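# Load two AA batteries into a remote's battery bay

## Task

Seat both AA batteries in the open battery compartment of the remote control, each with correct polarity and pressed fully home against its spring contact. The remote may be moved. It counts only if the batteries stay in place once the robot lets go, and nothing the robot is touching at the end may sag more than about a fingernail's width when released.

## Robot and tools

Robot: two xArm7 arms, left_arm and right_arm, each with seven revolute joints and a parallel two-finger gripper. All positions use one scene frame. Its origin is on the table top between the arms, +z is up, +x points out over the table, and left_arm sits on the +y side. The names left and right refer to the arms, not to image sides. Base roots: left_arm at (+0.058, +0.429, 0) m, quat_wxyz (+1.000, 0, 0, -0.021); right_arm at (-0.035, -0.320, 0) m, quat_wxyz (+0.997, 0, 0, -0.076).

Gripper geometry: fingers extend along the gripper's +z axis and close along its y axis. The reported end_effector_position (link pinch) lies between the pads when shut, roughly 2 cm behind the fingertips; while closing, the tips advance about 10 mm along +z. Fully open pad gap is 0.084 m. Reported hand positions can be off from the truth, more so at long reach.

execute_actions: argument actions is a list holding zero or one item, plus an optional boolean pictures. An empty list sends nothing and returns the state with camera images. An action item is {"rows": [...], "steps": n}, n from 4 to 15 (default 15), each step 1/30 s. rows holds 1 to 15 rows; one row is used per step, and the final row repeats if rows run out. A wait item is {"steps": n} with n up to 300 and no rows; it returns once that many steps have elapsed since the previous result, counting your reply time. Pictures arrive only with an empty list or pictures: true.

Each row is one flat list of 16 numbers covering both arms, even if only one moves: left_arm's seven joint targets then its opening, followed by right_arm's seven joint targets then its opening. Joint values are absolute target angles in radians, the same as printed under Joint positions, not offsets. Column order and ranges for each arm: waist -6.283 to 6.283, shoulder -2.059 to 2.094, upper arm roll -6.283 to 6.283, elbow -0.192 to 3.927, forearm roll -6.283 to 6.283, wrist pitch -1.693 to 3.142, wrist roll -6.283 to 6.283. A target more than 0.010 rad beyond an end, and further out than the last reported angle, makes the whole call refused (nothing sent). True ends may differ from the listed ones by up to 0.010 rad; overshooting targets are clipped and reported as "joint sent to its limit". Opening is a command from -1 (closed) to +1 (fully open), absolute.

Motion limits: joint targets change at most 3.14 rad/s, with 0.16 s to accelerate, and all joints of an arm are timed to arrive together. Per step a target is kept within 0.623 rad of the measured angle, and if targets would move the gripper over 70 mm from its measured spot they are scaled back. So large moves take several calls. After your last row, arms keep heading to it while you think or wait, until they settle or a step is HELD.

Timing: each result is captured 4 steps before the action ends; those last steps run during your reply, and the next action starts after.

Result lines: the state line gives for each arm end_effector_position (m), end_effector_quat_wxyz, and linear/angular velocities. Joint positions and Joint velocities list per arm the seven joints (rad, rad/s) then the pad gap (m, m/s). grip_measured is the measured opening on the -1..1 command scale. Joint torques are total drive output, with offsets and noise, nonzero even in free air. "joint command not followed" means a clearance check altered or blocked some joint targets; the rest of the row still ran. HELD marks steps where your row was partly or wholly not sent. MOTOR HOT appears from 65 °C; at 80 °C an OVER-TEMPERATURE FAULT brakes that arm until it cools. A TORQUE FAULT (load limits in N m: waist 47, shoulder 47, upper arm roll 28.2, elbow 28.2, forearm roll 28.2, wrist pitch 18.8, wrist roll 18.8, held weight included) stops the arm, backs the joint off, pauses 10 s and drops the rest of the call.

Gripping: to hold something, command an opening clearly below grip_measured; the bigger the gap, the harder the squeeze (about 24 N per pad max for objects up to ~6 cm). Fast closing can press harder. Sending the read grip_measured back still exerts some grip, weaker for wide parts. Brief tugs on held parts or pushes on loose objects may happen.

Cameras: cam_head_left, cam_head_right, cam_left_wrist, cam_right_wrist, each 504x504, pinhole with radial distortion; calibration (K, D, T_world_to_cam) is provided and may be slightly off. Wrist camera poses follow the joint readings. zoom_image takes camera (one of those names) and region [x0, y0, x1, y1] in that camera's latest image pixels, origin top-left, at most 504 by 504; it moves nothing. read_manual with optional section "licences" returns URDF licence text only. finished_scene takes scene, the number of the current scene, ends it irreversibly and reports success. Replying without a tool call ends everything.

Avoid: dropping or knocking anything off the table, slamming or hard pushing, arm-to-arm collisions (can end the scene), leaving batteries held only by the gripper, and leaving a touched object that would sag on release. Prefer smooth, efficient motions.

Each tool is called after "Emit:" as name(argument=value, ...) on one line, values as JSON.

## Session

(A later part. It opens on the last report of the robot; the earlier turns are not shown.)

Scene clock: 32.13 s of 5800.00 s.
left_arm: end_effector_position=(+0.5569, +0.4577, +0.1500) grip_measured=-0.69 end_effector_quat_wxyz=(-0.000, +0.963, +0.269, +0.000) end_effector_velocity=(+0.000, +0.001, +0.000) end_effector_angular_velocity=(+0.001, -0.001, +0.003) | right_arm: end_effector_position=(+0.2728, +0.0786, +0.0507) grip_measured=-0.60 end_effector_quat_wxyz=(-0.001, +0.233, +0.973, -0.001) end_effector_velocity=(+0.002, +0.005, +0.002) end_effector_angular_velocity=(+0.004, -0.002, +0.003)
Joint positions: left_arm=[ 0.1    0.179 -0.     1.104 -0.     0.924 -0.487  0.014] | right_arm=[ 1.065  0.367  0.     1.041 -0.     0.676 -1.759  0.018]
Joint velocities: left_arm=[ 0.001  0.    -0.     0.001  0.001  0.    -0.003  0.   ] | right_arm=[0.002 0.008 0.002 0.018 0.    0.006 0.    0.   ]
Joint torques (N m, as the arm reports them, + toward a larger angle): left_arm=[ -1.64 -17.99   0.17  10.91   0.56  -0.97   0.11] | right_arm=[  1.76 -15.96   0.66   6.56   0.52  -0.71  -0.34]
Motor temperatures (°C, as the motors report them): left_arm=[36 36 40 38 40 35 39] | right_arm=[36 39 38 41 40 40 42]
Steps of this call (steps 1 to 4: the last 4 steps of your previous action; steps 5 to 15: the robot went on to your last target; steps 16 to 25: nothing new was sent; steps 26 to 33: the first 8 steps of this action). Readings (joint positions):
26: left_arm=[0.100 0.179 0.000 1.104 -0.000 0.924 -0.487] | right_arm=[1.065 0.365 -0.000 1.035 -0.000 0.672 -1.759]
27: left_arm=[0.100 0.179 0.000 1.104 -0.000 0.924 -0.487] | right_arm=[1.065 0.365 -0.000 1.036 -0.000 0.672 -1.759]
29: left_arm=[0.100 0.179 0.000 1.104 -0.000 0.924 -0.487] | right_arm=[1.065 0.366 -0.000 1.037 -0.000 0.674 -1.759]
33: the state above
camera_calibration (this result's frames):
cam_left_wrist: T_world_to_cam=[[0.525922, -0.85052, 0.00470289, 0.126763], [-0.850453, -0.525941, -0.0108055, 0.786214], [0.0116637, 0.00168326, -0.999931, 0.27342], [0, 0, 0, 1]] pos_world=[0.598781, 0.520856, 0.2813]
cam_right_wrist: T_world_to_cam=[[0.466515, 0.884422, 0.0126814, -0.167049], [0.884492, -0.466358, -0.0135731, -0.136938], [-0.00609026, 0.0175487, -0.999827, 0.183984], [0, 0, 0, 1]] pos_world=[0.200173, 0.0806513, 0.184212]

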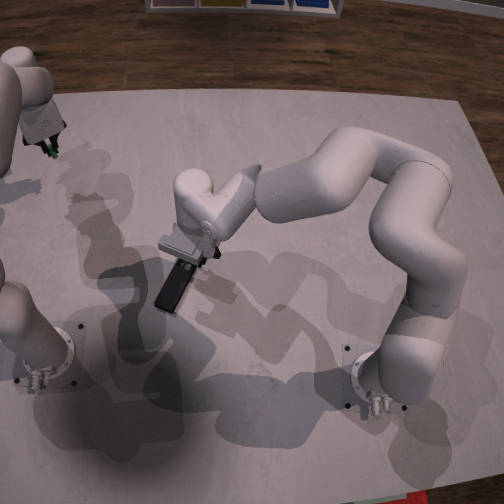

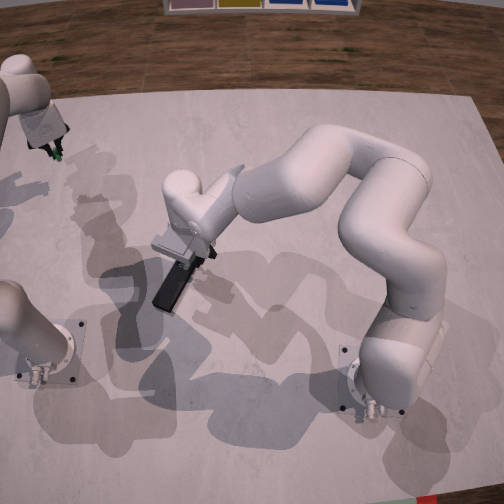

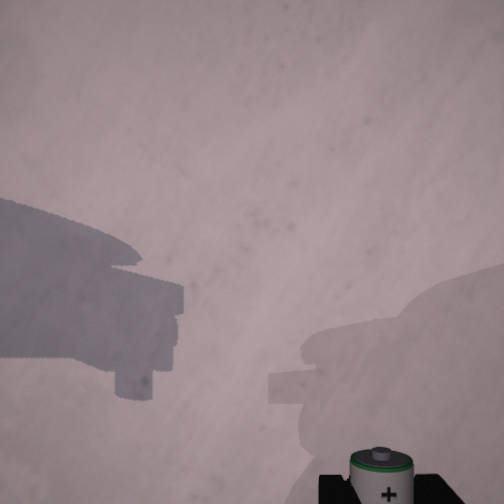

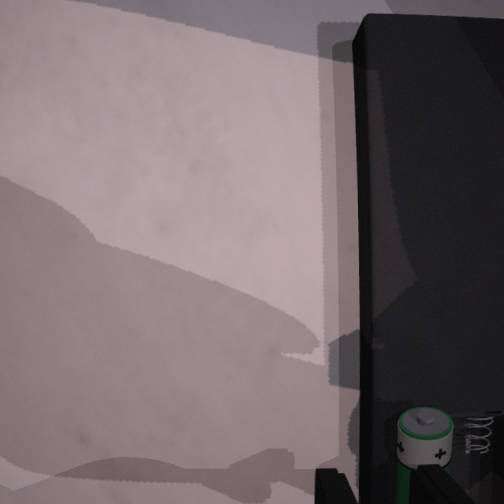

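Emit:
execute_actions(actions=[{"rows":[[0.1,0.1793,0,1.1037,0,0.9244,-0.487,-0.95,1.0655,0.362,0,1.0435,0,0.6815,-1.7585,-0.58],[0.1,0.1793,0,1.1037,0,0.9244,-0.487,-0.95,1.066,0.356,0,1.0445,0,0.6885,-1.758,-0.58],[0.1,0.1793,0,1.1037,0,0.9244,-0.487,-0.95,1.067,0.350,0,1.0455,0,0.6955,-1.757,-0.55],[0.1,0.1793,0,1.1037,0,0.9244,-0.487,-0.95,1.068,0.344,0,1.0465,0,0.7025,-1.756,-0.5],[0.1,0.1793,0,1.1037,0,0.9244,-0.487,-0.95,1.069,0.342,0,1.047,0,0.705,-1.755,-0.45],[0.1,0.1793,0,1.1037,0,0.9244,-0.487,-0.95,1.072,0.348,0,1.056,0,0.708,-1.752,-0.43],[0.1,0.1793,0,1.1037,0,0.9244,-0.487,-0.95,1.0755,0.355,0,1.066,0,0.711,-1.7485,-0.43],[0.1,0.1793,0,1.1037,0,0.9244,-0.487,-0.95,1.079,0.362,0,1.077,0,0.715,-1.745,-0.43],[0.1,0.1793,0,1.1037,0,0.9244,-0.487,-0.95,1.083,0.369,0,1.088,0,0.719,-1.741,-0.43],[0.1,0.1793,0,1.1037,0,0.9244,-0.487,-0.95,1.0867,0.376,0,1.099,0,0.723,-1.7373,-0.43]],"steps":15}])

Emit:
execute_actions(actions=[{"rows":[[0.1,0.1793,0,1.1037,0,0.9244,-0.487,-0.95,1.0867,0.380,0,1.0983,0,0.7183,-1.7373,-0.43],[0.1,0.1793,0,1.1037,0,0.9244,-0.487,-0.95,1.0867,0.384,0,1.0975,0,0.7135,-1.7373,-0.43],[0.1,0.1793,0,1.1037,0,0.9244,-0.487,-0.95,1.0867,0.388,0,1.0968,0,0.7088,-1.7373,-0.43],[0.1,0.1793,0,1.1037,0,0.9244,-0.487,-0.95,1.0867,0.392,0,1.096,0,0.704,-1.7373,-0.43],[0.1,0.1793,0,1.1037,0,0.9244,-0.487,-0.95,1.0867,0.396,0,1.0953,0,0.6993,-1.7373,-0.43],[0.1,0.1793,0,1.1037,0,0.9244,-0.487,-0.95,1.0867,0.400,0,1.0945,0,0.6945,-1.7373,-0.43],[0.1,0.1793,0,1.1037,0,0.9244,-0.487,-0.95,1.0867,0.403,0,1.094,0,0.691,-1.7373,-0.43],[0.1,0.1793,0,1.1037,0,0.9244,-0.487,-0.95,1.0867,0.406,0,1.0934,0,0.6874,-1.7373,-0.43],[0.1,0.1793,0,1.1037,0,0.9244,-0.487,-0.95,1.0867,0.409,0,1.0929,0,0.6839,-1.7373,-0.43],[0.1,0.1793,0,1.1037,0,0.9244,-0.487,-0.95,1.0867,0.411,0,1.0925,0,0.6815,-1.7373,-0.43],[0.1,0.1793,0,1.1037,0,0.9244,-0.487,-0.95,1.0867,0.4125,0,1.0922,0,0.6797,-1.7373,-0.43]],"steps":15}], pictures=true)

Emit:
zoom_image(camera="cam_right_wrist", region=[290, 394, 480, 504])

Scene clock: 34.43 s of 5800.00 s.
left_arm: end_effector_position=(+0.5569, +0.4577, +0.1500) grip_measured=-0.69 end_effector_quat_wxyz=(-0.000, +0.963, +0.269, +0.000) end_effector_velocity=(-0.000, +0.000, -0.000) end_effector_angular_velocity=(-0.000, +0.000, +0.000) | right_arm: end_effector_position=(+0.2720, +0.0921, +0.0630) grip_measured=-0.45 end_effector_quat_wxyz=(-0.000, +0.233, +0.972, -0.000) end_effector_velocity=(-0.010, +0.087, -0.010) end_effector_angular_velocity=(-0.012, +0.015, +0.018)
Joint positions: left_arm=[ 0.1    0.179  0.     1.104  0.     0.924 -0.487  0.014] | right_arm=[ 1.083  0.369 -0.     1.087  0.     0.719 -1.741  0.024]
Joint velocities: left_arm=[ 0.001 -0.    -0.    -0.001  0.     0.     0.    -0.   ] | right_arm=[0.104 0.203 0.011 0.284 0.001 0.099 0.095 0.   ]
Joint torques (N m, as the arm reports them, + toward a larger angle): left_arm=[ -1.73 -17.89   0.18  11.2    0.61  -0.99   0.04] | right_arm=[ -0.65 -24.28  -0.33   9.51   0.49  -2.19  -0.72]
Motor temperatures (°C, as the motors report them): left_arm=[36 36 40 38 40 35 39] | right_arm=[36 39 38 41 40 40 42]
Steps of this call (steps 1 to 4: the last 4 steps of your previous action; steps 5 to 15: the robot went on to your last target; steps 16 to 58: nothing new was sent; steps 59 to 69: the first 11 steps of this action). Readings (joint positions):
59: left_arm=[0.100 0.179 -0.000 1.104 0.000 0.924 -0.487] | right_arm=[1.065 0.366 0.000 1.043 0.000 0.677 -1.759]
60: left_arm=[0.100 0.179 -0.000 1.104 0.000 0.924 -0.487] | right_arm=[1.065 0.365 -0.000 1.043 -0.000 0.679 -1.759]
62: left_arm=[0.100 0.179 -0.000 1.104 -0.000 0.924 -0.487] | right_arm=[1.066 0.357 -0.000 1.043 -0.000 0.690 -1.758]
66: left_arm=[0.100 0.179 -0.000 1.104 0.000 0.924 -0.487] | right_arm=[1.072 0.349 -0.000 1.058 0.000 0.708 -1.751]
69: the state above

Scene clock: 34.93 s of 5800.00 s.
left_arm: end_effector_position=(+0.5569, +0.4577, +0.1500) grip_measured=-0.69 end_effector_quat_wxyz=(-0.000, +0.963, +0.269, +0.000) end_effector_velocity=(+0.000, -0.001, +0.000) end_effector_angular_velocity=(+0.000, -0.001, -0.000) | right_arm: end_effector_position=(+0.2718, +0.0955, +0.0467) grip_measured=-0.45 end_effector_quat_wxyz=(-0.000, +0.233, +0.973, -0.001) end_effector_velocity=(+0.001, -0.000, -0.033) end_effector_angular_velocity=(+0.002, -0.002, -0.001)
Joint positions: left_arm=[ 0.1    0.179  0.     1.104  0.     0.924 -0.487  0.014] | right_arm=[ 1.087  0.409  0.     1.092 -0.     0.684 -1.737  0.024]
Joint velocities: left_arm=[-0.001 -0.001 -0.     0.     0.     0.    -0.001  0.   ] | right_arm=[-0.     0.069 -0.001 -0.011 -0.    -0.082  0.     0.   ]
Joint torques (N m, as the arm reports them, + toward a larger angle): left_arm=[ -2.06 -18.01   0.14  11.05   0.61  -0.91   0.1 ] | right_arm=[  0.44 -23.16  -0.43  10.28   0.46  -1.62  -0.36]
Motor temperatures (°C, as the motors report them): left_arm=[36 36 40 38 40 35 39] | right_arm=[36 39 38 41 40 40 42]
Steps of this call (steps 1 to 4: the last 4 steps of your previous action; steps 5 to 15: the first 11 steps of this action). Readings (joint positions):
5: left_arm=[0.100 0.179 0.000 1.104 -0.000 0.924 -0.487] | right_arm=[1.087 0.377 0.001 1.099 0.000 0.723 -1.737]
6: left_arm=[0.100 0.179 -0.000 1.104 -0.000 0.924 -0.487] | right_arm=[1.087 0.378 -0.000 1.099 0.000 0.721 -1.737]
8: left_arm=[0.100 0.179 -0.000 1.104 -0.000 0.924 -0.487] | right_arm=[1.086 0.384 -0.001 1.098 0.000 0.713 -1.737]
12: left_arm=[0.100 0.179 -0.000 1.104 0.000 0.924 -0.487] | right_arm=[1.087 0.400 -0.000 1.094 -0.000 0.695 -1.737]
15: the state above
camera_calibration (this result's frames):
cam_left_wrist: T_world_to_cam=[[0.525922, -0.85052, 0.00470274, 0.126763], [-0.850453, -0.52594, -0.0108056, 0.786214], [0.0116637, 0.00168342, -0.999931, 0.273419], [0, 0, 0, 1]] pos_world=[0.598781, 0.520856, 0.2813]
cam_right_wrist: T_world_to_cam=[[0.466754, 0.884278, 0.0139192, -0.181599], [0.884372, -0.466595, -0.0132695, -0.128209], [-0.00523927, 0.0185033, -0.999815, 0.179323], [0, 0, 0, 1]] pos_world=[0.199086, 0.0974443, 0.180116]

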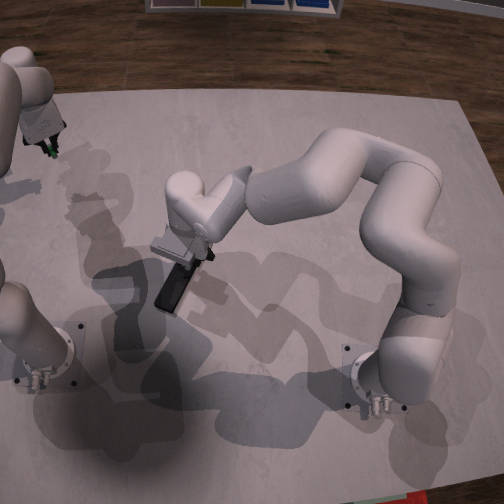

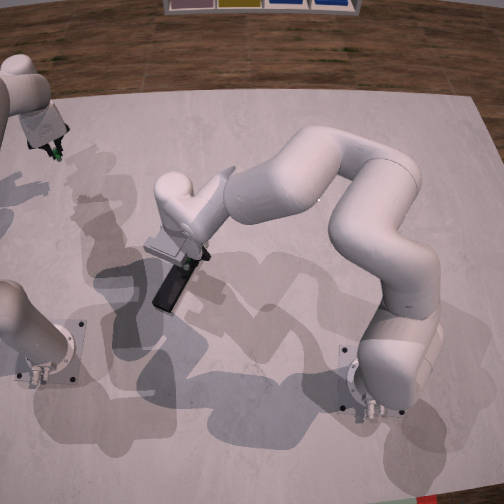

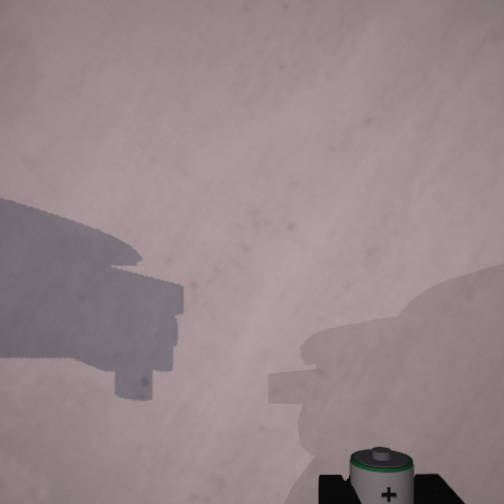

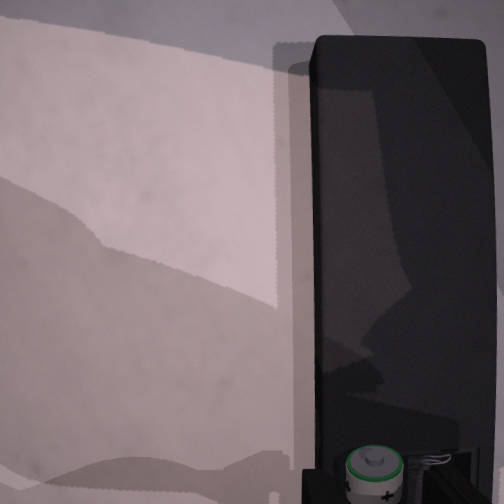

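Region (290, 394, 480, 504) of cam_right_wrist's 504x504 image, scaled by 2.653, with more detail than that image has; it fills the top 292 rows of this view, and the rest is white.

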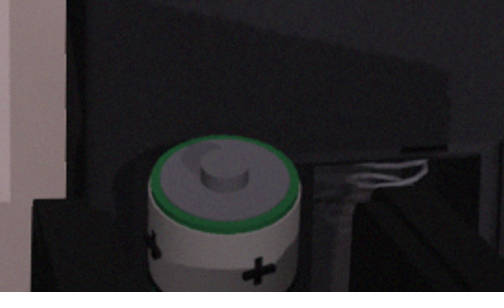

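Emit:
execute_actions(actions=[{"rows":[[0.1,0.1793,0,1.1037,0,0.9244,-0.487,-0.95,1.0867,0.4135,0,1.092,0,0.6785,-1.7373,-0.5],[0.1,0.1793,0,1.1037,0,0.9244,-0.487,-0.95,1.0867,0.4135,0,1.092,0,0.6785,-1.7373,-0.55],[0.1,0.1793,0,1.1037,0,0.9244,-0.487,-0.95,1.0867,0.4135,0,1.092,0,0.6785,-1.7373,-0.6],[0.1,0.1793,0,1.1037,0,0.9244,-0.487,-0.95,1.0867,0.4135,0,1.092,0,0.6785,-1.7373,-0.64],[0.1,0.1793,0,1.1037,0,0.9244,-0.487,-0.95,1.0867,0.4135,0,1.092,0,0.6785,-1.7373,-0.68],[0.1,0.1793,0,1.1037,0,0.9244,-0.487,-0.95,1.0867,0.4135,0,1.092,0,0.6785,-1.7373,-0.72],[0.1,0.1793,0,1.1037,0,0.9244,-0.487,-0.95,1.0867,0.4135,0,1.092,0,0.6785,-1.7373,-0.76],[0.1,0.1793,0,1.1037,0,0.9244,-0.487,-0.95,1.0867,0.4135,0,1.092,0,0.6785,-1.7373,-0.8]],"steps":14}], pictures=true)

Emit:
zoom_image(camera="cam_right_wrist", region=[290, 394, 480, 504])

Scene clock: 35.50 s of 5800.00 s.
left_arm: end_effector_position=(+0.5569, +0.4577, +0.1500) grip_measured=-0.69 end_effector_quat_wxyz=(-0.000, +0.963, +0.269, +0.000) end_effector_velocity=(-0.000, +0.001, -0.000) end_effector_angular_velocity=(-0.001, +0.001, +0.002) | right_arm: end_effector_position=(+0.2720, +0.0958, +0.0448) grip_measured=-0.70 end_effector_quat_wxyz=(+0.000, +0.233, +0.973, +0.000) end_effector_velocity=(-0.000, +0.000, -0.000) end_effector_angular_velocity=(-0.001, -0.001, +0.003)
Joint positions: left_arm=[ 0.1    0.179 -0.     1.104  0.     0.924 -0.487  0.014] | right_arm=[ 1.087  0.413 -0.     1.092 -0.     0.679 -1.737  0.013]
Joint velocities: left_arm=[ 0.002  0.    -0.    -0.001 -0.001 -0.     0.001 -0.   ] | right_arm=[ 0.001  0.     0.     0.001 -0.002  0.    -0.    -0.   ]
Joint torques (N m, as the arm reports them, + toward a larger angle): left_arm=[ -1.65 -17.94   0.32  11.12   0.75  -0.91   0.13] | right_arm=[  0.24 -22.36  -0.57  10.1    0.47  -1.67  -0.35]
Motor temperatures (°C, as the motors report them): left_arm=[36 36 40 38 40 35 39] | right_arm=[36 39 38 41 40 40 42]
Steps of this call (steps 1 to 4: the last 4 steps of your previous action; steps 5 to 7: the robot went on to your last target; steps 8 to 17: the first 10 steps of this action). Readings (joint positions):
8: left_arm=[0.100 0.179 0.000 1.104 -0.000 0.924 -0.487] | right_arm=[1.087 0.412 -0.000 1.092 0.000 0.680 -1.737]
9: left_arm=[0.100 0.179 0.000 1.104 0.000 0.924 -0.487] | right_arm=[1.087 0.413 -0.000 1.092 0.000 0.679 -1.737]
11: left_arm=[0.100 0.179 0.000 1.104 0.000 0.924 -0.487] | right_arm=[1.087 0.413 -0.000 1.092 0.000 0.679 -1.737]
15: left_arm=[0.100 0.179 -0.000 1.104 0.000 0.924 -0.487] | right_arm=[1.087 0.413 -0.000 1.092 -0.000 0.679 -1.737]
17: the state above
camera_calibration (this result's frames):
cam_left_wrist: T_world_to_cam=[[0.525922, -0.85052, 0.00470273, 0.126763], [-0.850453, -0.525941, -0.0108053, 0.786214], [0.0116635, 0.00168333, -0.999931, 0.27342], [0, 0, 0, 1]] pos_world=[0.598781, 0.520856, 0.2813]
cam_right_wrist: T_world_to_cam=[[0.466764, 0.884252, 0.0151706, -0.181983], [0.88437, -0.466603, -0.0130668, -0.128306], [-0.00447567, 0.0195155, -0.9998, 0.177133], [0, 0, 0, 1]] pos_world=[0.199206, 0.097594, 0.178181]

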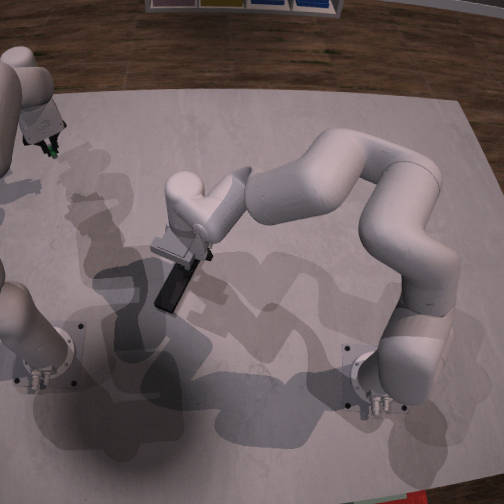

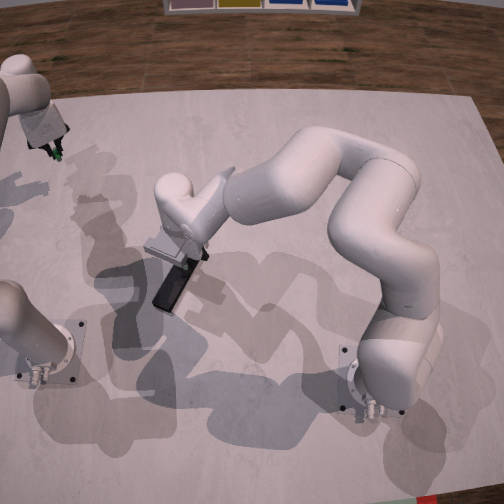

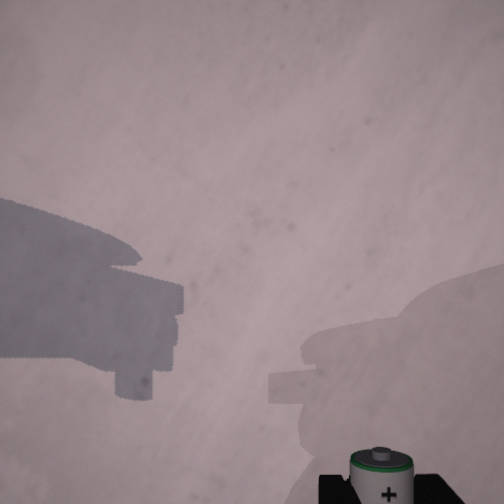

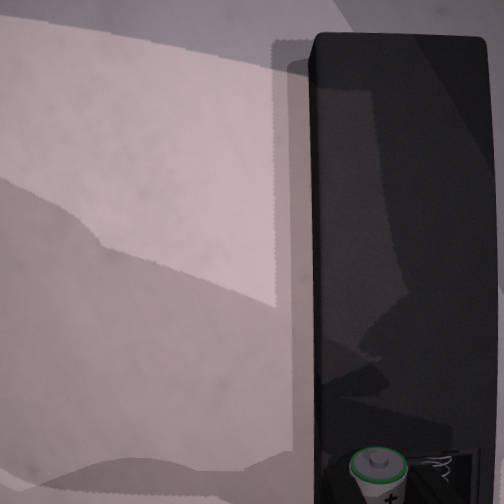

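Region (290, 394, 480, 504) of cam_right_wrist's 504x504 image, scaled by 2.653, with more detail than that image has; it fills the top 292 rows of this view, and the rest is white.

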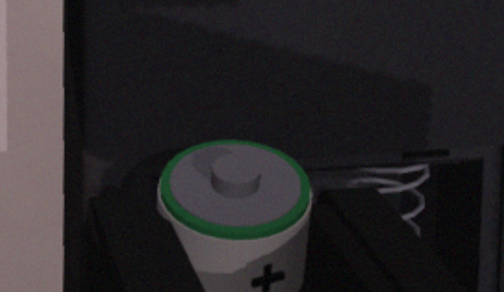

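Emit:
execute_actions(actions=[{"rows":[[0.1,0.1793,0,1.1037,0,0.9244,-0.487,-0.95,1.0867,0.4135,0,1.092,0,0.6785,-1.7373,-0.9],[0.1,0.1793,0,1.1037,0,0.9244,-0.487,-0.95,1.0867,0.414,0,1.091,0,0.677,-1.7373,-1],[0.1,0.1793,0,1.1037,0,0.9244,-0.487,-0.95,1.0867,0.4145,0,1.090,0,0.6755,-1.7373,-1],[0.1,0.1793,0,1.1037,0,0.9244,-0.487,-0.95,1.0867,0.415,0,1.089,0,0.674,-1.7373,-1],[0.1,0.1793,0,1.1037,0,0.9244,-0.487,-0.95,1.0857,0.4152,0,1.0894,0,0.6742,-1.7383,-1],[0.1,0.1793,0,1.1037,0,0.9244,-0.487,-0.95,1.0848,0.4155,0,1.0898,0,0.6743,-1.7392,-1],[0.1,0.1793,0,1.1037,0,0.9244,-0.487,-0.95,1.0838,0.4157,0,1.0902,0,0.6745,-1.7402,-1],[0.1,0.1793,0,1.1037,0,0.9244,-0.487,-0.95,1.0829,0.416,0,1.0906,0,0.6746,-1.7411,-1],[0.1,0.1793,0,1.1037,0,0.9244,-0.487,-0.95,1.0819,0.4162,0,1.091,0,0.6748,-1.7421,-1],[0.1,0.1793,0,1.1037,0,0.9244,-0.487,-0.95,1.081,0.4165,0,1.0914,0,0.6749,-1.743,-1],[0.1,0.1793,0,1.1037,0,0.9244,-0.487,-0.95,1.080,0.4167,0,1.0918,0,0.6751,-1.744,-1],[0.1,0.1793,0,1.1037,0,0.9244,-0.487,-0.95,1.0791,0.417,0,1.0922,0,0.6752,-1.7449,-1]],"steps":15}], pictures=true)

Emit:
zoom_image(camera="cam_right_wrist", region=[290, 394, 480, 504])

Scene clock: 36.27 s of 5800.00 s.
left_arm: end_effector_position=(+0.5569, +0.4577, +0.1500) grip_measured=-0.69 end_effector_quat_wxyz=(-0.000, +0.963, +0.269, +0.000) end_effector_velocity=(+0.000, +0.001, +0.000) end_effector_angular_velocity=(+0.001, -0.000, -0.001) | right_arm: end_effector_position=(+0.2737, +0.0951, +0.0439) grip_measured=-0.70 end_effector_quat_wxyz=(+0.000, +0.232, +0.973, +0.001) end_effector_velocity=(+0.009, -0.006, -0.002) end_effector_angular_velocity=(-0.003, +0.005, +0.006)
Joint positions: left_arm=[ 0.1    0.179 -0.     1.104  0.     0.924 -0.487  0.014] | right_arm=[ 1.082  0.416  0.001  1.092  0.     0.674 -1.742  0.013]
Joint velocities: left_arm=[ 0.001  0.    -0.     0.001  0.002  0.     0.001 -0.   ] | right_arm=[-0.026  0.011  0.005  0.01   0.001  0.004 -0.029  0.   ]
Joint torques (N m, as the arm reports them, + toward a larger angle): left_arm=[ -1.75 -18.07   0.3   11.15   0.6   -0.95   0.06] | right_arm=[ -1.51 -21.14  -2.2    8.64   0.17  -1.17  -0.09]
Motor temperatures (°C, as the motors report them): left_arm=[36 36 40 38 40 35 39] | right_arm=[36 39 38 41 40 40 42]
Steps of this call (steps 1 to 4: the last 4 steps of your previous action; steps 5 to 12: the robot went on to your last target; steps 13 to 23: the first 11 steps of this action). Readings (joint positions):
13: left_arm=[0.100 0.179 0.000 1.104 0.000 0.924 -0.487] | right_arm=[1.087 0.413 0.000 1.092 -0.000 0.678 -1.737]
14: left_arm=[0.100 0.179 -0.000 1.104 0.000 0.924 -0.487] | right_arm=[1.087 0.413 0.000 1.092 0.000 0.678 -1.737]
16: left_arm=[0.100 0.179 -0.000 1.104 0.000 0.924 -0.487] | right_arm=[1.087 0.414 -0.000 1.091 -0.000 0.677 -1.737]
20: left_arm=[0.100 0.179 -0.000 1.104 -0.000 0.924 -0.487] | right_arm=[1.085 0.414 0.000 1.091 0.000 0.674 -1.739]
23: the state above
camera_calibration (this result's frames):
cam_left_wrist: T_world_to_cam=[[0.525922, -0.85052, 0.00470273, 0.126763], [-0.850453, -0.52594, -0.0108056, 0.786214], [0.0116637, 0.00168345, -0.999931, 0.273419], [0, 0, 0, 1]] pos_world=[0.598781, 0.520856, 0.2813]
cam_right_wrist: T_world_to_cam=[[0.465759, 0.88475, 0.0169361, -0.181993], [0.884903, -0.465586, -0.0132743, -0.130359], [-0.00385924, 0.0211694, -0.999768, 0.175975], [0, 0, 0, 1]] pos_world=[0.200799, 0.0965995, 0.177286]

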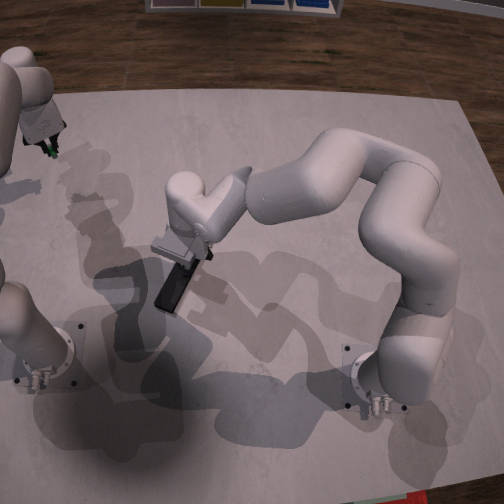

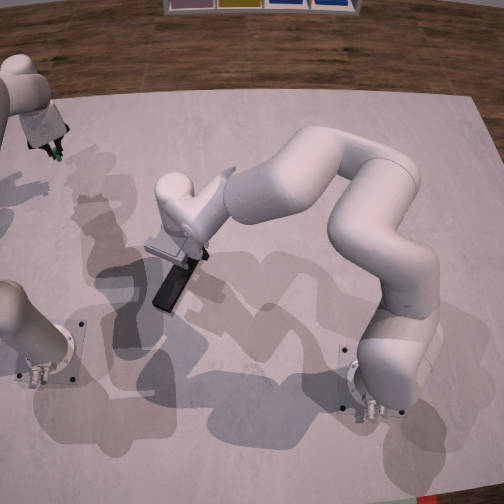

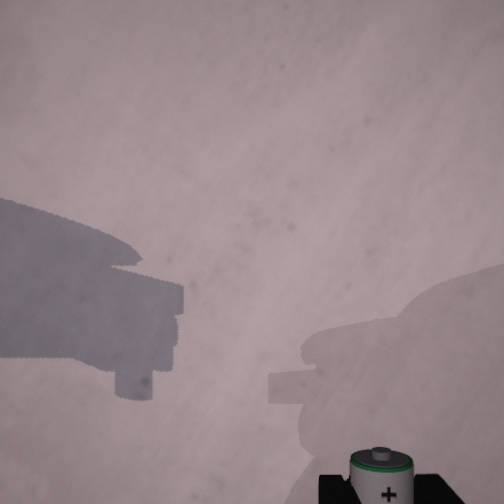

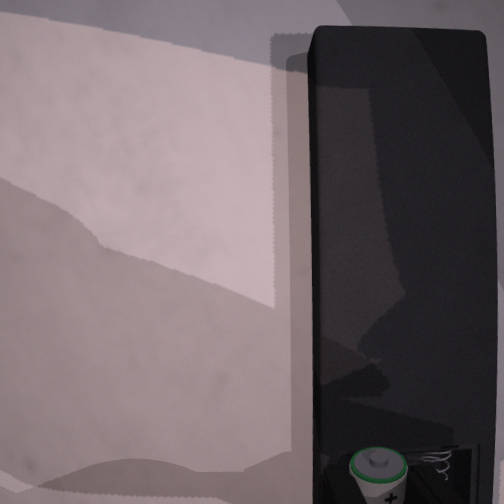

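Region (290, 394, 480, 504) of cam_right_wrist's 504x504 image, scaled by 2.653, with more detail than that image has; it fills the top 292 rows of this view, and the rest is white.

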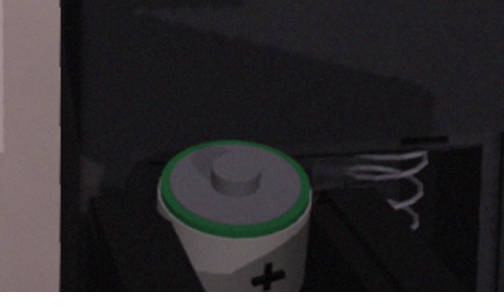

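Emit:
execute_actions(actions=[{"rows":[[0.1,0.1793,0,1.1037,0,0.9244,-0.487,-0.95,1.0781,0.4175,0,1.0926,0,0.675,-1.7459,-1],[0.1,0.1793,0,1.1037,0,0.9244,-0.487,-0.95,1.0772,0.418,0,1.093,0,0.6748,-1.7468,-1],[0.1,0.1793,0,1.1037,0,0.9244,-0.487,-0.95,1.0762,0.4185,0,1.0934,0,0.6746,-1.7478,-1],[0.1,0.1793,0,1.1037,0,0.9244,-0.487,-0.95,1.0753,0.419,0,1.0938,0,0.6744,-1.7487,-1],[0.1,0.1793,0,1.1037,0,0.9244,-0.487,-0.95,1.0743,0.4193,0,1.0942,0,0.6745,-1.7497,-1],[0.1,0.1793,0,1.1037,0,0.9244,-0.487,-0.95,1.0734,0.4196,0,1.0946,0,0.6746,-1.7506,-1]],"steps":12}], pictures=true)

Emit:
zoom_image(camera="cam_right_wrist", region=[290, 394, 480, 504])

Scene clock: 36.80 s of 5800.00 s.
left_arm: end_effector_position=(+0.5569, +0.4577, +0.1500) grip_measured=-0.69 end_effector_quat_wxyz=(-0.000, +0.963, +0.269, +0.000) end_effector_velocity=(-0.000, -0.000, -0.000) end_effector_angular_velocity=(-0.001, +0.000, +0.002) | right_arm: end_effector_position=(+0.2780, +0.0930, +0.0434) grip_measured=-0.70 end_effector_quat_wxyz=(+0.000, +0.233, +0.973, +0.001) end_effector_velocity=(+0.011, -0.006, -0.000) end_effector_angular_velocity=(-0.001, -0.004, -0.012)
Joint positions: left_arm=[ 0.1    0.179 -0.     1.104 -0.     0.924 -0.487  0.014] | right_arm=[ 1.074  0.419  0.     1.095  0.     0.674 -1.75   0.013]
Joint velocities: left_arm=[ 0.     0.    -0.     0.    -0.001  0.    -0.001 -0.   ] | right_arm=[-0.015  0.004 -0.008  0.005  0.    -0.001 -0.01   0.   ]
Joint torques (N m, as the arm reports them, + toward a larger angle): left_arm=[ -2.07 -17.9    0.22  11.     0.69  -1.     0.13] | right_arm=[ -0.84 -18.22  -2.25   7.49   0.17  -0.86  -0.31]
Motor temperatures (°C, as the motors report them): left_arm=[36 36 40 38 40 35 39] | right_arm=[36 39 38 41 40 40 42]
Steps of this call (steps 1 to 4: the last 4 steps of your previous action; steps 5 to 8: the robot went on to your last target; steps 9 to 16: the first 8 steps of this action). Readings (joint positions):
9: left_arm=[0.100 0.179 0.000 1.104 0.000 0.924 -0.487] | right_arm=[1.079 0.416 0.000 1.093 0.000 0.675 -1.745]
10: left_arm=[0.100 0.179 -0.000 1.104 0.000 0.924 -0.487] | right_arm=[1.079 0.417 0.000 1.093 0.000 0.675 -1.745]
12: left_arm=[0.100 0.179 -0.000 1.104 -0.000 0.924 -0.487] | right_arm=[1.077 0.417 0.001 1.094 0.000 0.675 -1.747]
16: the state above
camera_calibration (this result's frames):
cam_left_wrist: T_world_to_cam=[[0.525922, -0.85052, 0.00470289, 0.126763], [-0.850453, -0.52594, -0.0108053, 0.786214], [0.0116635, 0.00168316, -0.999931, 0.27342], [0, 0, 0, 1]] pos_world=[0.598781, 0.520856, 0.2813]
cam_right_wrist: T_world_to_cam=[[0.466394, 0.884411, 0.0171286, -0.182272], [0.88457, -0.466228, -0.01293, -0.134959], [-0.00344957, 0.0211819, -0.99977, 0.17543], [0, 0, 0, 1]] pos_world=[0.204997, 0.0945652, 0.176767]

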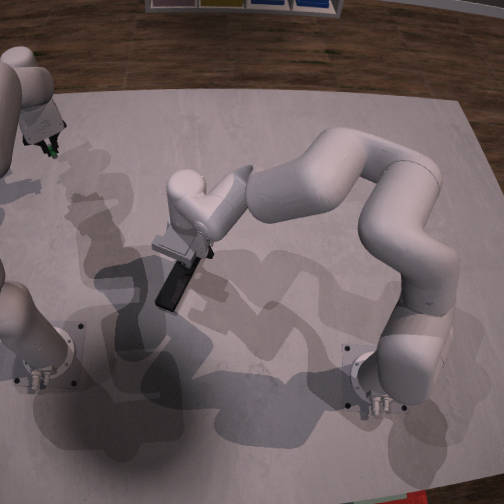

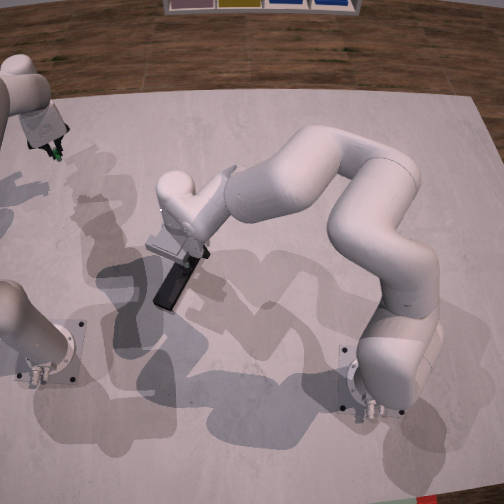

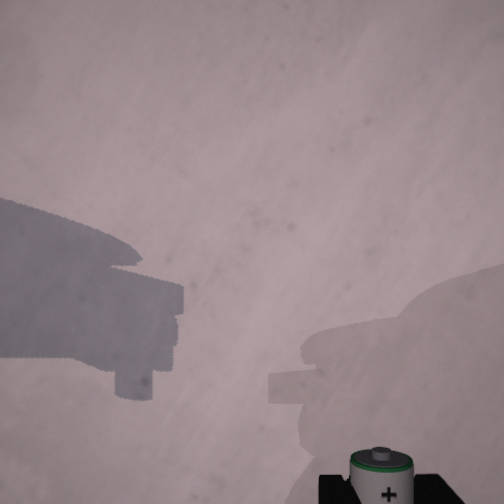

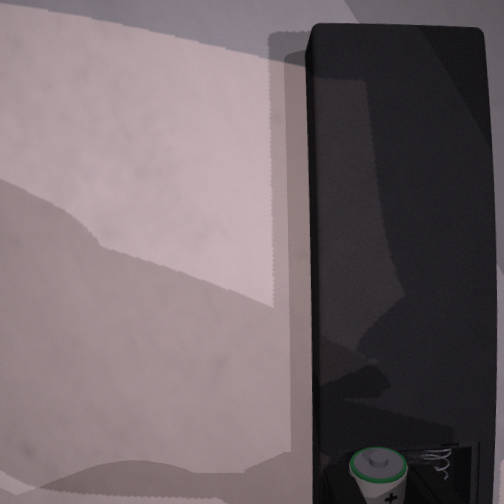

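Region (290, 394, 480, 504) of cam_right_wrist's 504x504 image, scaled by 2.653, with more detail than that image has; it fills the top 292 rows of this view, and the rest is white.

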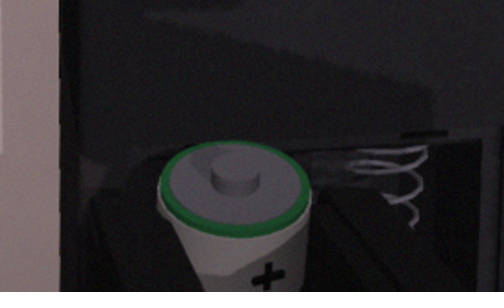

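Emit:
execute_actions(actions=[{"rows":[[0.05,0.178,0,1.09,0,0.912,-0.46,-0.95,1.0745,0.418,0,1.0946,0,0.6765,-1.7495,-0.8],[-0.02,0.176,0,1.07,0,0.894,-0.42,-0.95,1.0755,0.417,0,1.0946,0,0.678,-1.7485,-0.7],[-0.09,0.174,0,1.05,0,0.876,-0.38,-0.95,1.0755,0.417,0,1.0946,0,0.678,-1.7485,-0.65],[-0.16,0.172,0,1.03,0,0.858,-0.335,-0.95,1.0755,0.417,0,1.0946,0,0.678,-1.7485,-0.6],[-0.23,0.170,0,1.005,0,0.838,-0.29,-0.95,1.0755,0.417,0,1.0946,0,0.678,-1.7485,-0.52],[-0.29,0.167,0,0.985,0,0.818,-0.25,-0.95,1.0755,0.415,0,1.0946,0,0.68,-1.7485,-0.43],[-0.35,0.165,0,0.965,0,0.80,-0.21,-0.95,1.0755,0.405,0,1.097,0,0.692,-1.76,-0.3],[-0.40,0.163,0,0.95,0,0.787,-0.18,-0.95,1.07,0.39,0,1.10,0,0.71,-1.8,-0.3],[-0.44,0.161,0,0.935,0,0.775,-0.15,-0.95,1.06,0.37,0,1.107,0,0.737,-1.9,-0.3],[-0.48,0.159,0,0.923,0,0.764,-0.125,-0.95,1.04,0.35,0,1.117,0,0.767,-2.1,-0.3],[-0.51,0.157,0,0.914,0,0.757,-0.105,-0.95,1.02,0.33,0,1.127,0,0.797,-2.4,-0.3],[-0.5239,0.1565,0,0.9101,0,0.7536,-0.0959,-0.95,1.0,0.31,0,1.137,0,0.827,-2.7,-0.3]],"steps":15}])

Emit:
execute_actions(actions=[{"rows":[[-0.5239,0.165,0,0.9075,0,0.7425,-0.0959,-0.95,0.98,0.30,0,1.1419,0,0.842,-3.0,-0.3],[-0.5239,0.18,0,0.903,0,0.723,-0.0959,-0.95,0.96,0.30,0,1.1419,0,0.842,-3.3,-0.3],[-0.5239,0.197,0,0.898,0,0.701,-0.0959,-0.95,0.95,0.30,0,1.1419,0,0.842,-3.6,-0.3],[-0.5239,0.214,0,0.893,0,0.679,-0.0959,-0.95,0.95,0.30,0,1.1419,0,0.842,-3.9,-0.3],[-0.5239,0.231,0,0.888,0,0.657,-0.0959,-0.95,0.95,0.30,0,1.1419,0,0.842,-4.2,-0.3],[-0.5239,0.248,0,0.8837,0,0.636,-0.0959,-0.95,0.95,0.30,0,1.1419,0,0.842,-4.5,-0.3],[-0.5239,0.263,0,0.882,0,0.619,-0.0959,-0.95,0.95,0.30,0,1.1419,0,0.842,-4.75,-0.3],[-0.5239,0.276,0,0.8804,0,0.604,-0.0959,-0.95,0.95,0.30,0,1.1419,0,0.842,-4.9,-0.3],[-0.5239,0.287,0,0.879,0,0.592,-0.0959,-0.95,0.95,0.30,0,1.1419,0,0.842,-5.0,-0.3],[-0.5239,0.296,0,0.878,0,0.582,-0.0959,-0.95,0.95,0.30,0,1.1419,0,0.842,-5.02,-0.3],[-0.5239,0.303,0,0.877,0,0.574,-0.0959,-0.95,0.95,0.30,0,1.1419,0,0.842,-5.02,-0.3],[-0.5239,0.309,0,0.8764,0,0.5674,-0.0959,-0.95,0.95,0.30,0,1.1419,0,0.842,-5.02,-0.3],[-0.5239,0.314,0,0.8758,0,0.5618,-0.0959,-0.95,0.95,0.30,0,1.1419,0,0.842,-5.02,-0.3]],"steps":15}], pictures=true)

Scene clock: 40.00 s of 5800.00 s.
left_arm: end_effector_position=(+0.5226, +0.2982, +0.1230) grip_measured=-0.69 end_effector_quat_wxyz=(+0.000, +1.000, +0.007, -0.000) end_effector_velocity=(-0.224, -0.530, -0.098) end_effector_angular_velocity=(+0.001, +0.010, -1.923) | right_arm: end_effector_position=(+0.2780, +0.0888, +0.0573) grip_measured=-0.32 end_effector_quat_wxyz=(-0.003, +0.188, +0.982, -0.004) end_effector_velocity=(+0.096, -0.015, +0.215) end_effector_angular_velocity=(+0.101, -0.047, +1.574)
Joint positions: left_arm=[-0.229  0.169 -0.002  1.004 -0.     0.835 -0.287  0.014] | right_arm=[ 1.067  0.388  0.002  1.099 -0.     0.721 -1.847  0.03 ]
Joint velocities: left_arm=[-1.166 -0.043 -0.017 -0.376  0.002 -0.322  0.739  0.   ] | right_arm=[-0.187 -0.362  0.02   0.167  0.001  0.421 -1.743  0.   ]
Joint torques (N m, as the arm reports them, + toward a larger angle): left_arm=[ -2.53 -18.17   0.12  10.51   0.65  -1.05  -0.07] | right_arm=[ -7.09 -23.85  -4.03  10.49   0.48  -1.73  -1.58]
Motor temperatures (°C, as the motors report them): left_arm=[36 36 40 39 40 36 39] | right_arm=[36 39 38 41 40 40 42]
Steps of this call (steps 1 to 4: the last 4 steps of your previous action; steps 5 to 15: the robot went on to your last target; steps 16 to 85: nothing new was sent; steps 86 to 96: the first 11 steps of this action). Readings (joint positions):
86: left_arm=[0.100 0.179 0.000 1.104 -0.000 0.924 -0.487] | right_arm=[1.073 0.420 -0.000 1.095 -0.000 0.675 -1.751]
87: left_arm=[0.094 0.179 0.002 1.102 0.000 0.922 -0.483] | right_arm=[1.074 0.419 -0.000 1.094 -0.000 0.676 -1.750]
89: left_arm=[0.042 0.177 0.013 1.087 0.000 0.907 -0.449] | right_arm=[1.075 0.418 -0.001 1.093 -0.000 0.678 -1.749]
93: left_arm=[-0.115 0.173 -0.003 1.041 -0.000 0.867 -0.360] | right_arm=[1.075 0.415 -0.000 1.091 -0.000 0.687 -1.754]
96: the state above

Scene clock: 40.50 s of 5800.00 s.
left_arm: end_effector_position=(+0.4512, +0.1845, +0.0401) grip_measured=-0.69 end_effector_quat_wxyz=(-0.002, +0.974, -0.228, -0.002) end_effector_velocity=(-0.009, -0.021, -0.133) end_effector_angular_velocity=(-0.013, -0.006, -0.046) | right_arm: end_effector_position=(+0.3260, +0.0532, +0.1081) grip_measured=-0.32 end_effector_quat_wxyz=(-0.001, -0.484, +0.875, -0.000) end_effector_velocity=(+0.005, -0.006, +0.008) end_effector_angular_velocity=(+0.004, +0.012, +3.111)
Joint positions: left_arm=[-0.52   0.287  0.006  0.878 -0.     0.597 -0.096  0.014] | right_arm=[ 0.955  0.302 -0.001  1.14  -0.     0.839 -3.351  0.03 ]
Joint velocities: left_arm=[-0.014  0.323 -0.033 -0.033 -0.001 -0.368  0.001  0.   ] | right_arm=[-0.041 -0.014  0.025  0.007  0.001  0.025 -3.128  0.   ]
Joint torques (N m, as the arm reports them, + toward a larger angle): left_arm=[ -3.96 -20.47  -1.03  10.3    0.52  -1.16   0.14] | right_arm=[  1.81 -21.54   0.24  10.9    0.47  -1.66  -0.52]
Motor temperatures (°C, as the motors report them): left_arm=[36 36 40 38 40 36 39] | right_arm=[36 39 38 41 40 40 42]
Steps of this call (steps 1 to 4: the last 4 steps of your previous action; steps 5 to 15: the first 11 steps of this action). Readings (joint positions):
5: left_arm=[-0.425 0.161 -0.002 0.942 -0.000 0.781 -0.161] | right_arm=[1.023 0.334 -0.002 1.126 -0.000 0.790 -2.306]
6: left_arm=[-0.463 0.160 -0.002 0.929 -0.000 0.768 -0.136] | right_arm=[1.015 0.326 -0.002 1.130 -0.000 0.801 -2.410]
8: left_arm=[-0.517 0.174 -0.008 0.909 -0.000 0.729 -0.105] | right_arm=[0.998 0.315 -0.000 1.135 0.000 0.818 -2.619]
12: left_arm=[-0.522 0.243 0.002 0.885 -0.000 0.645 -0.097] | right_arm=[0.964 0.304 -0.002 1.140 -0.000 0.835 -3.037]
15: the state above
camera_calibration (this result's frames):
cam_left_wrist: T_world_to_cam=[[-0.436091, -0.899899, 0.00257294, 0.39371], [-0.899894, 0.436074, -0.00549459, 0.396083], [0.00382258, -0.00471152, -0.999982, 0.169936], [0, 0, 0, 1]] pos_world=[0.527476, 0.182378, 0.171096]
cam_right_wrist: T_world_to_cam=[[-0.838687, 0.544408, 0.0149901, 0.273237], [0.544233, 0.838812, -0.0143195, -0.153509], [-0.0203695, -0.00385147, -0.999785, 0.247922], [0, 0, 0, 1]] pos_world=[0.317755, -0.0190319, 0.241575]

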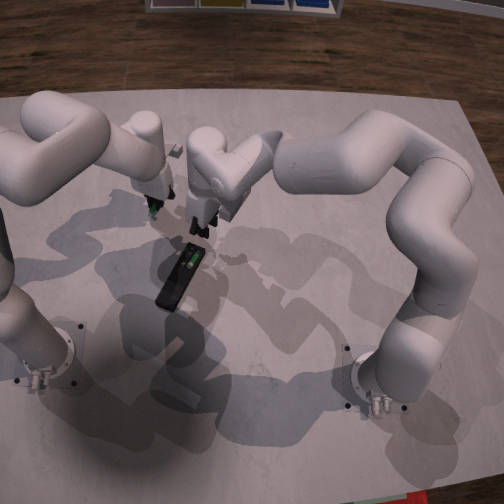

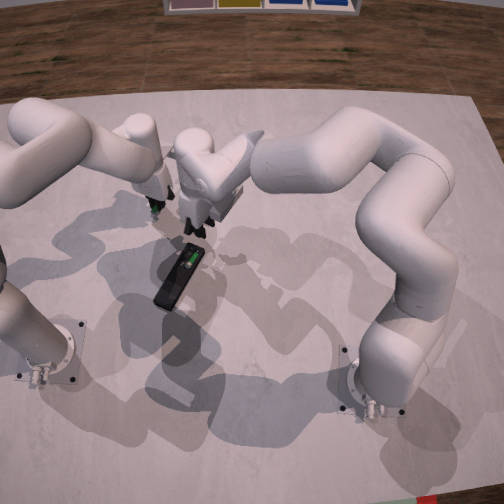

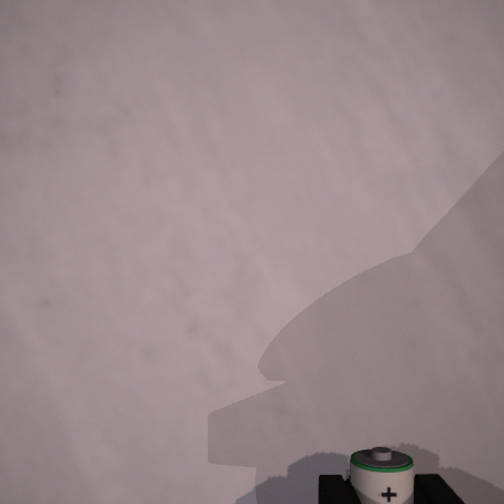

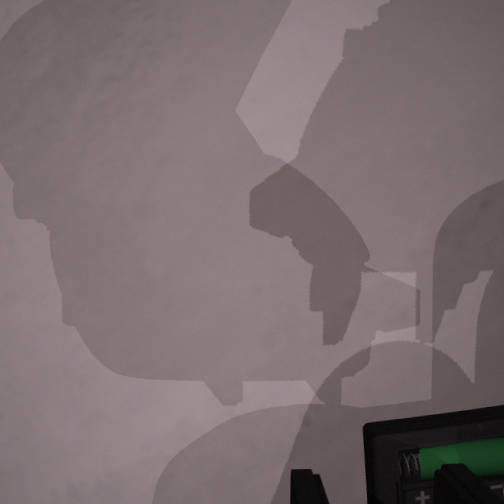

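Emit:
execute_actions(actions=[{"rows":[[-0.5239,0.316,0,0.8756,0,0.5596,-0.0959,-0.95,0.92,0.29,0,1.12,0,0.83,-3.9,-0.3],[-0.5239,0.3172,0,0.8754,0,0.5582,-0.0959,-0.95,0.89,0.275,0,1.09,0,0.815,-4.2,-0.3],[-0.5239,0.3172,0,0.8754,0,0.5582,-0.0959,-0.95,0.86,0.26,0,1.06,0,0.80,-4.5,-0.3],[-0.5239,0.3185,0,0.8752,0,0.5567,-0.0959,-0.95,0.83,0.24,0,1.03,0,0.79,-4.7,-0.3],[-0.5239,0.3185,0,0.8752,0,0.5567,-0.0959,-0.9,0.80,0.22,0,1.0,0,0.78,-4.85,-0.3],[-0.5239,0.3185,0,0.8752,0,0.5567,-0.0959,-0.75,0.78,0.20,0,0.97,0,0.77,-4.9,-0.3],[-0.5239,0.3185,0,0.8752,0,0.5567,-0.0959,-0.68,0.78,0.19,0,0.95,0,0.76,-4.9,-0.3],[-0.5239,0.3185,0,0.8752,0,0.5567,-0.0959,-0.62,0.78,0.19,0,0.95,0,0.76,-4.9,-0.3],[-0.5239,0.3185,0,0.8752,0,0.5567,-0.0959,-0.55,0.78,0.19,0,0.95,0,0.76,-4.9,-0.3],[-0.5239,0.3185,0,0.8752,0,0.5567,-0.0959,-0.45,0.78,0.19,0,0.95,0,0.76,-4.9,-0.3],[-0.5239,0.3185,0,0.8752,0,0.5567,-0.0959,-0.3,0.78,0.19,0,0.95,0,0.76,-4.9,-0.3],[-0.5239,0.3185,0,0.8752,0,0.5567,-0.0959,-0.1,0.78,0.19,0,0.95,0,0.76,-4.9,-0.3]],"steps":15}], pictures=true)

Scene clock: 41.30 s of 5800.00 s.
left_arm: end_effector_position=(+0.4499, +0.1796, +0.0276) grip_measured=-0.41 end_effector_quat_wxyz=(+0.000, +0.973, -0.233, +0.000) end_effector_velocity=(+0.001, -0.002, +0.002) end_effector_angular_velocity=(-0.003, -0.004, +0.000) | right_arm: end_effector_position=(+0.3519, -0.0399, +0.0988) grip_measured=-0.32 end_effector_quat_wxyz=(+0.002, +0.931, -0.366, +0.000) end_effector_velocity=(+0.098, -0.365, -0.024) end_effector_angular_velocity=(-0.048, -0.002, -0.895)
Joint positions: left_arm=[-0.524  0.318  0.     0.875  0.     0.557 -0.096  0.026] | right_arm=[ 0.789  0.199 -0.01   0.965 -0.     0.768 -4.906  0.03 ]
Joint velocities: left_arm=[-0.001 -0.002 -0.     0.002 -0.001 -0.001 -0.001  0.19 ] | right_arm=[-0.522 -0.324 -0.206 -0.522 -0.003 -0.17   0.172 -0.   ]
Joint torques (N m, as the arm reports them, + toward a larger angle): left_arm=[ -1.95 -17.61   0.14   8.97   0.47  -0.94   0.15] | right_arm=[ 30.66 -12.42  17.54  15.34   0.53  -2.37  -0.97]
Motor temperatures (°C, as the motors report them): left_arm=[36 36 40 38 40 36 39] | right_arm=[36 39 38 41 40 40 42]
Steps of this call (steps 1 to 4: the last 4 steps of your previous action; steps 5 to 13: the robot went on to your last target; steps 14 to 24: the first 11 steps of this action). Readings (joint positions):
14: left_arm=[-0.524 0.313 0.000 0.876 0.000 0.562 -0.096] | right_arm=[0.950 0.300 0.000 1.142 -0.000 0.842 -4.807]
15: left_arm=[-0.524 0.314 0.000 0.876 0.000 0.561 -0.096] | right_arm=[0.950 0.300 0.000 1.141 -0.000 0.841 -4.887]
17: left_arm=[-0.524 0.316 0.000 0.876 0.000 0.559 -0.096] | right_arm=[0.946 0.298 0.001 1.136 0.000 0.838 -4.986]
21: left_arm=[-0.524 0.319 0.000 0.875 -0.000 0.557 -0.096] | right_arm=[0.880 0.261 0.009 1.065 0.000 0.805 -4.946]
24: the state above
camera_calibration (this result's frames):
cam_left_wrist: T_world_to_cam=[[-0.444987, -0.895524, 0.00473069, 0.391986], [-0.895502, 0.444918, -0.0111257, 0.393572], [0.00785855, -0.00918713, -0.999927, 0.156405], [0, 0, 0, 1]] pos_world=[0.525644, 0.177363, 0.158918]
cam_right_wrist: T_world_to_cam=[[-0.692732, -0.720963, 0.018283, 0.243597], [-0.721192, 0.692584, -0.0144959, 0.349837], [-0.00221145, -0.0232273, -0.999728, 0.231666], [0, 0, 0, 1]] pos_world=[0.421559, -0.0612865, 0.23222]

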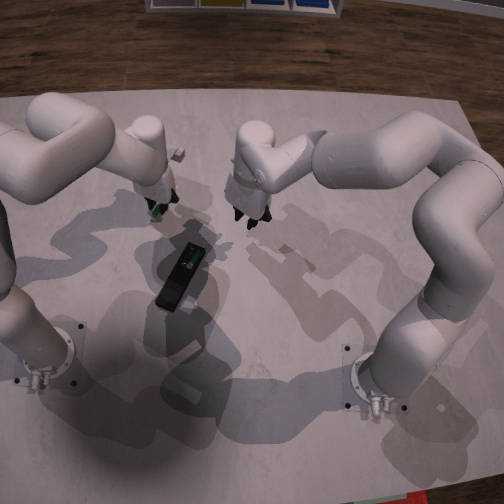

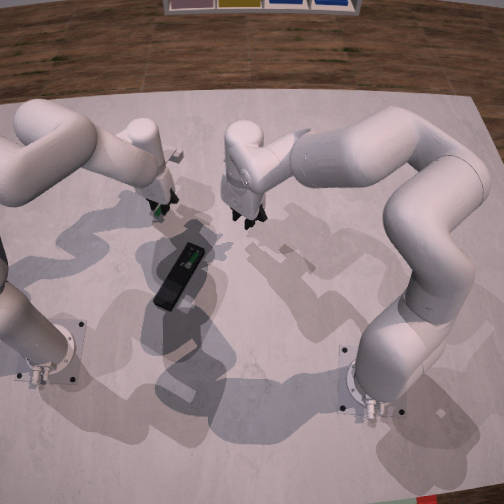

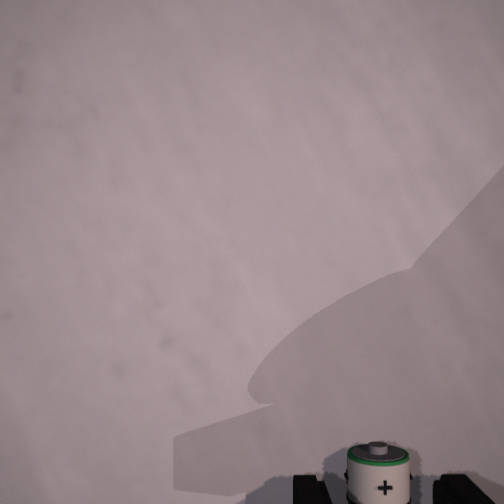

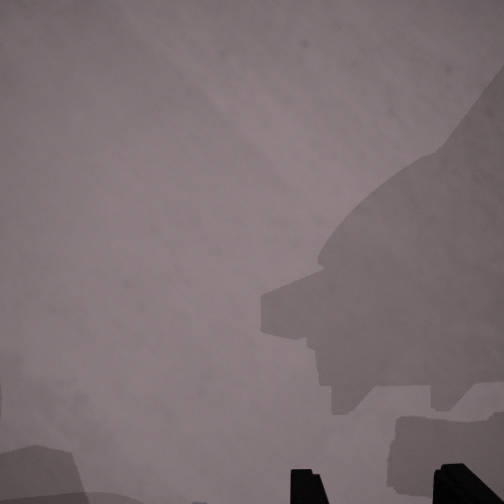

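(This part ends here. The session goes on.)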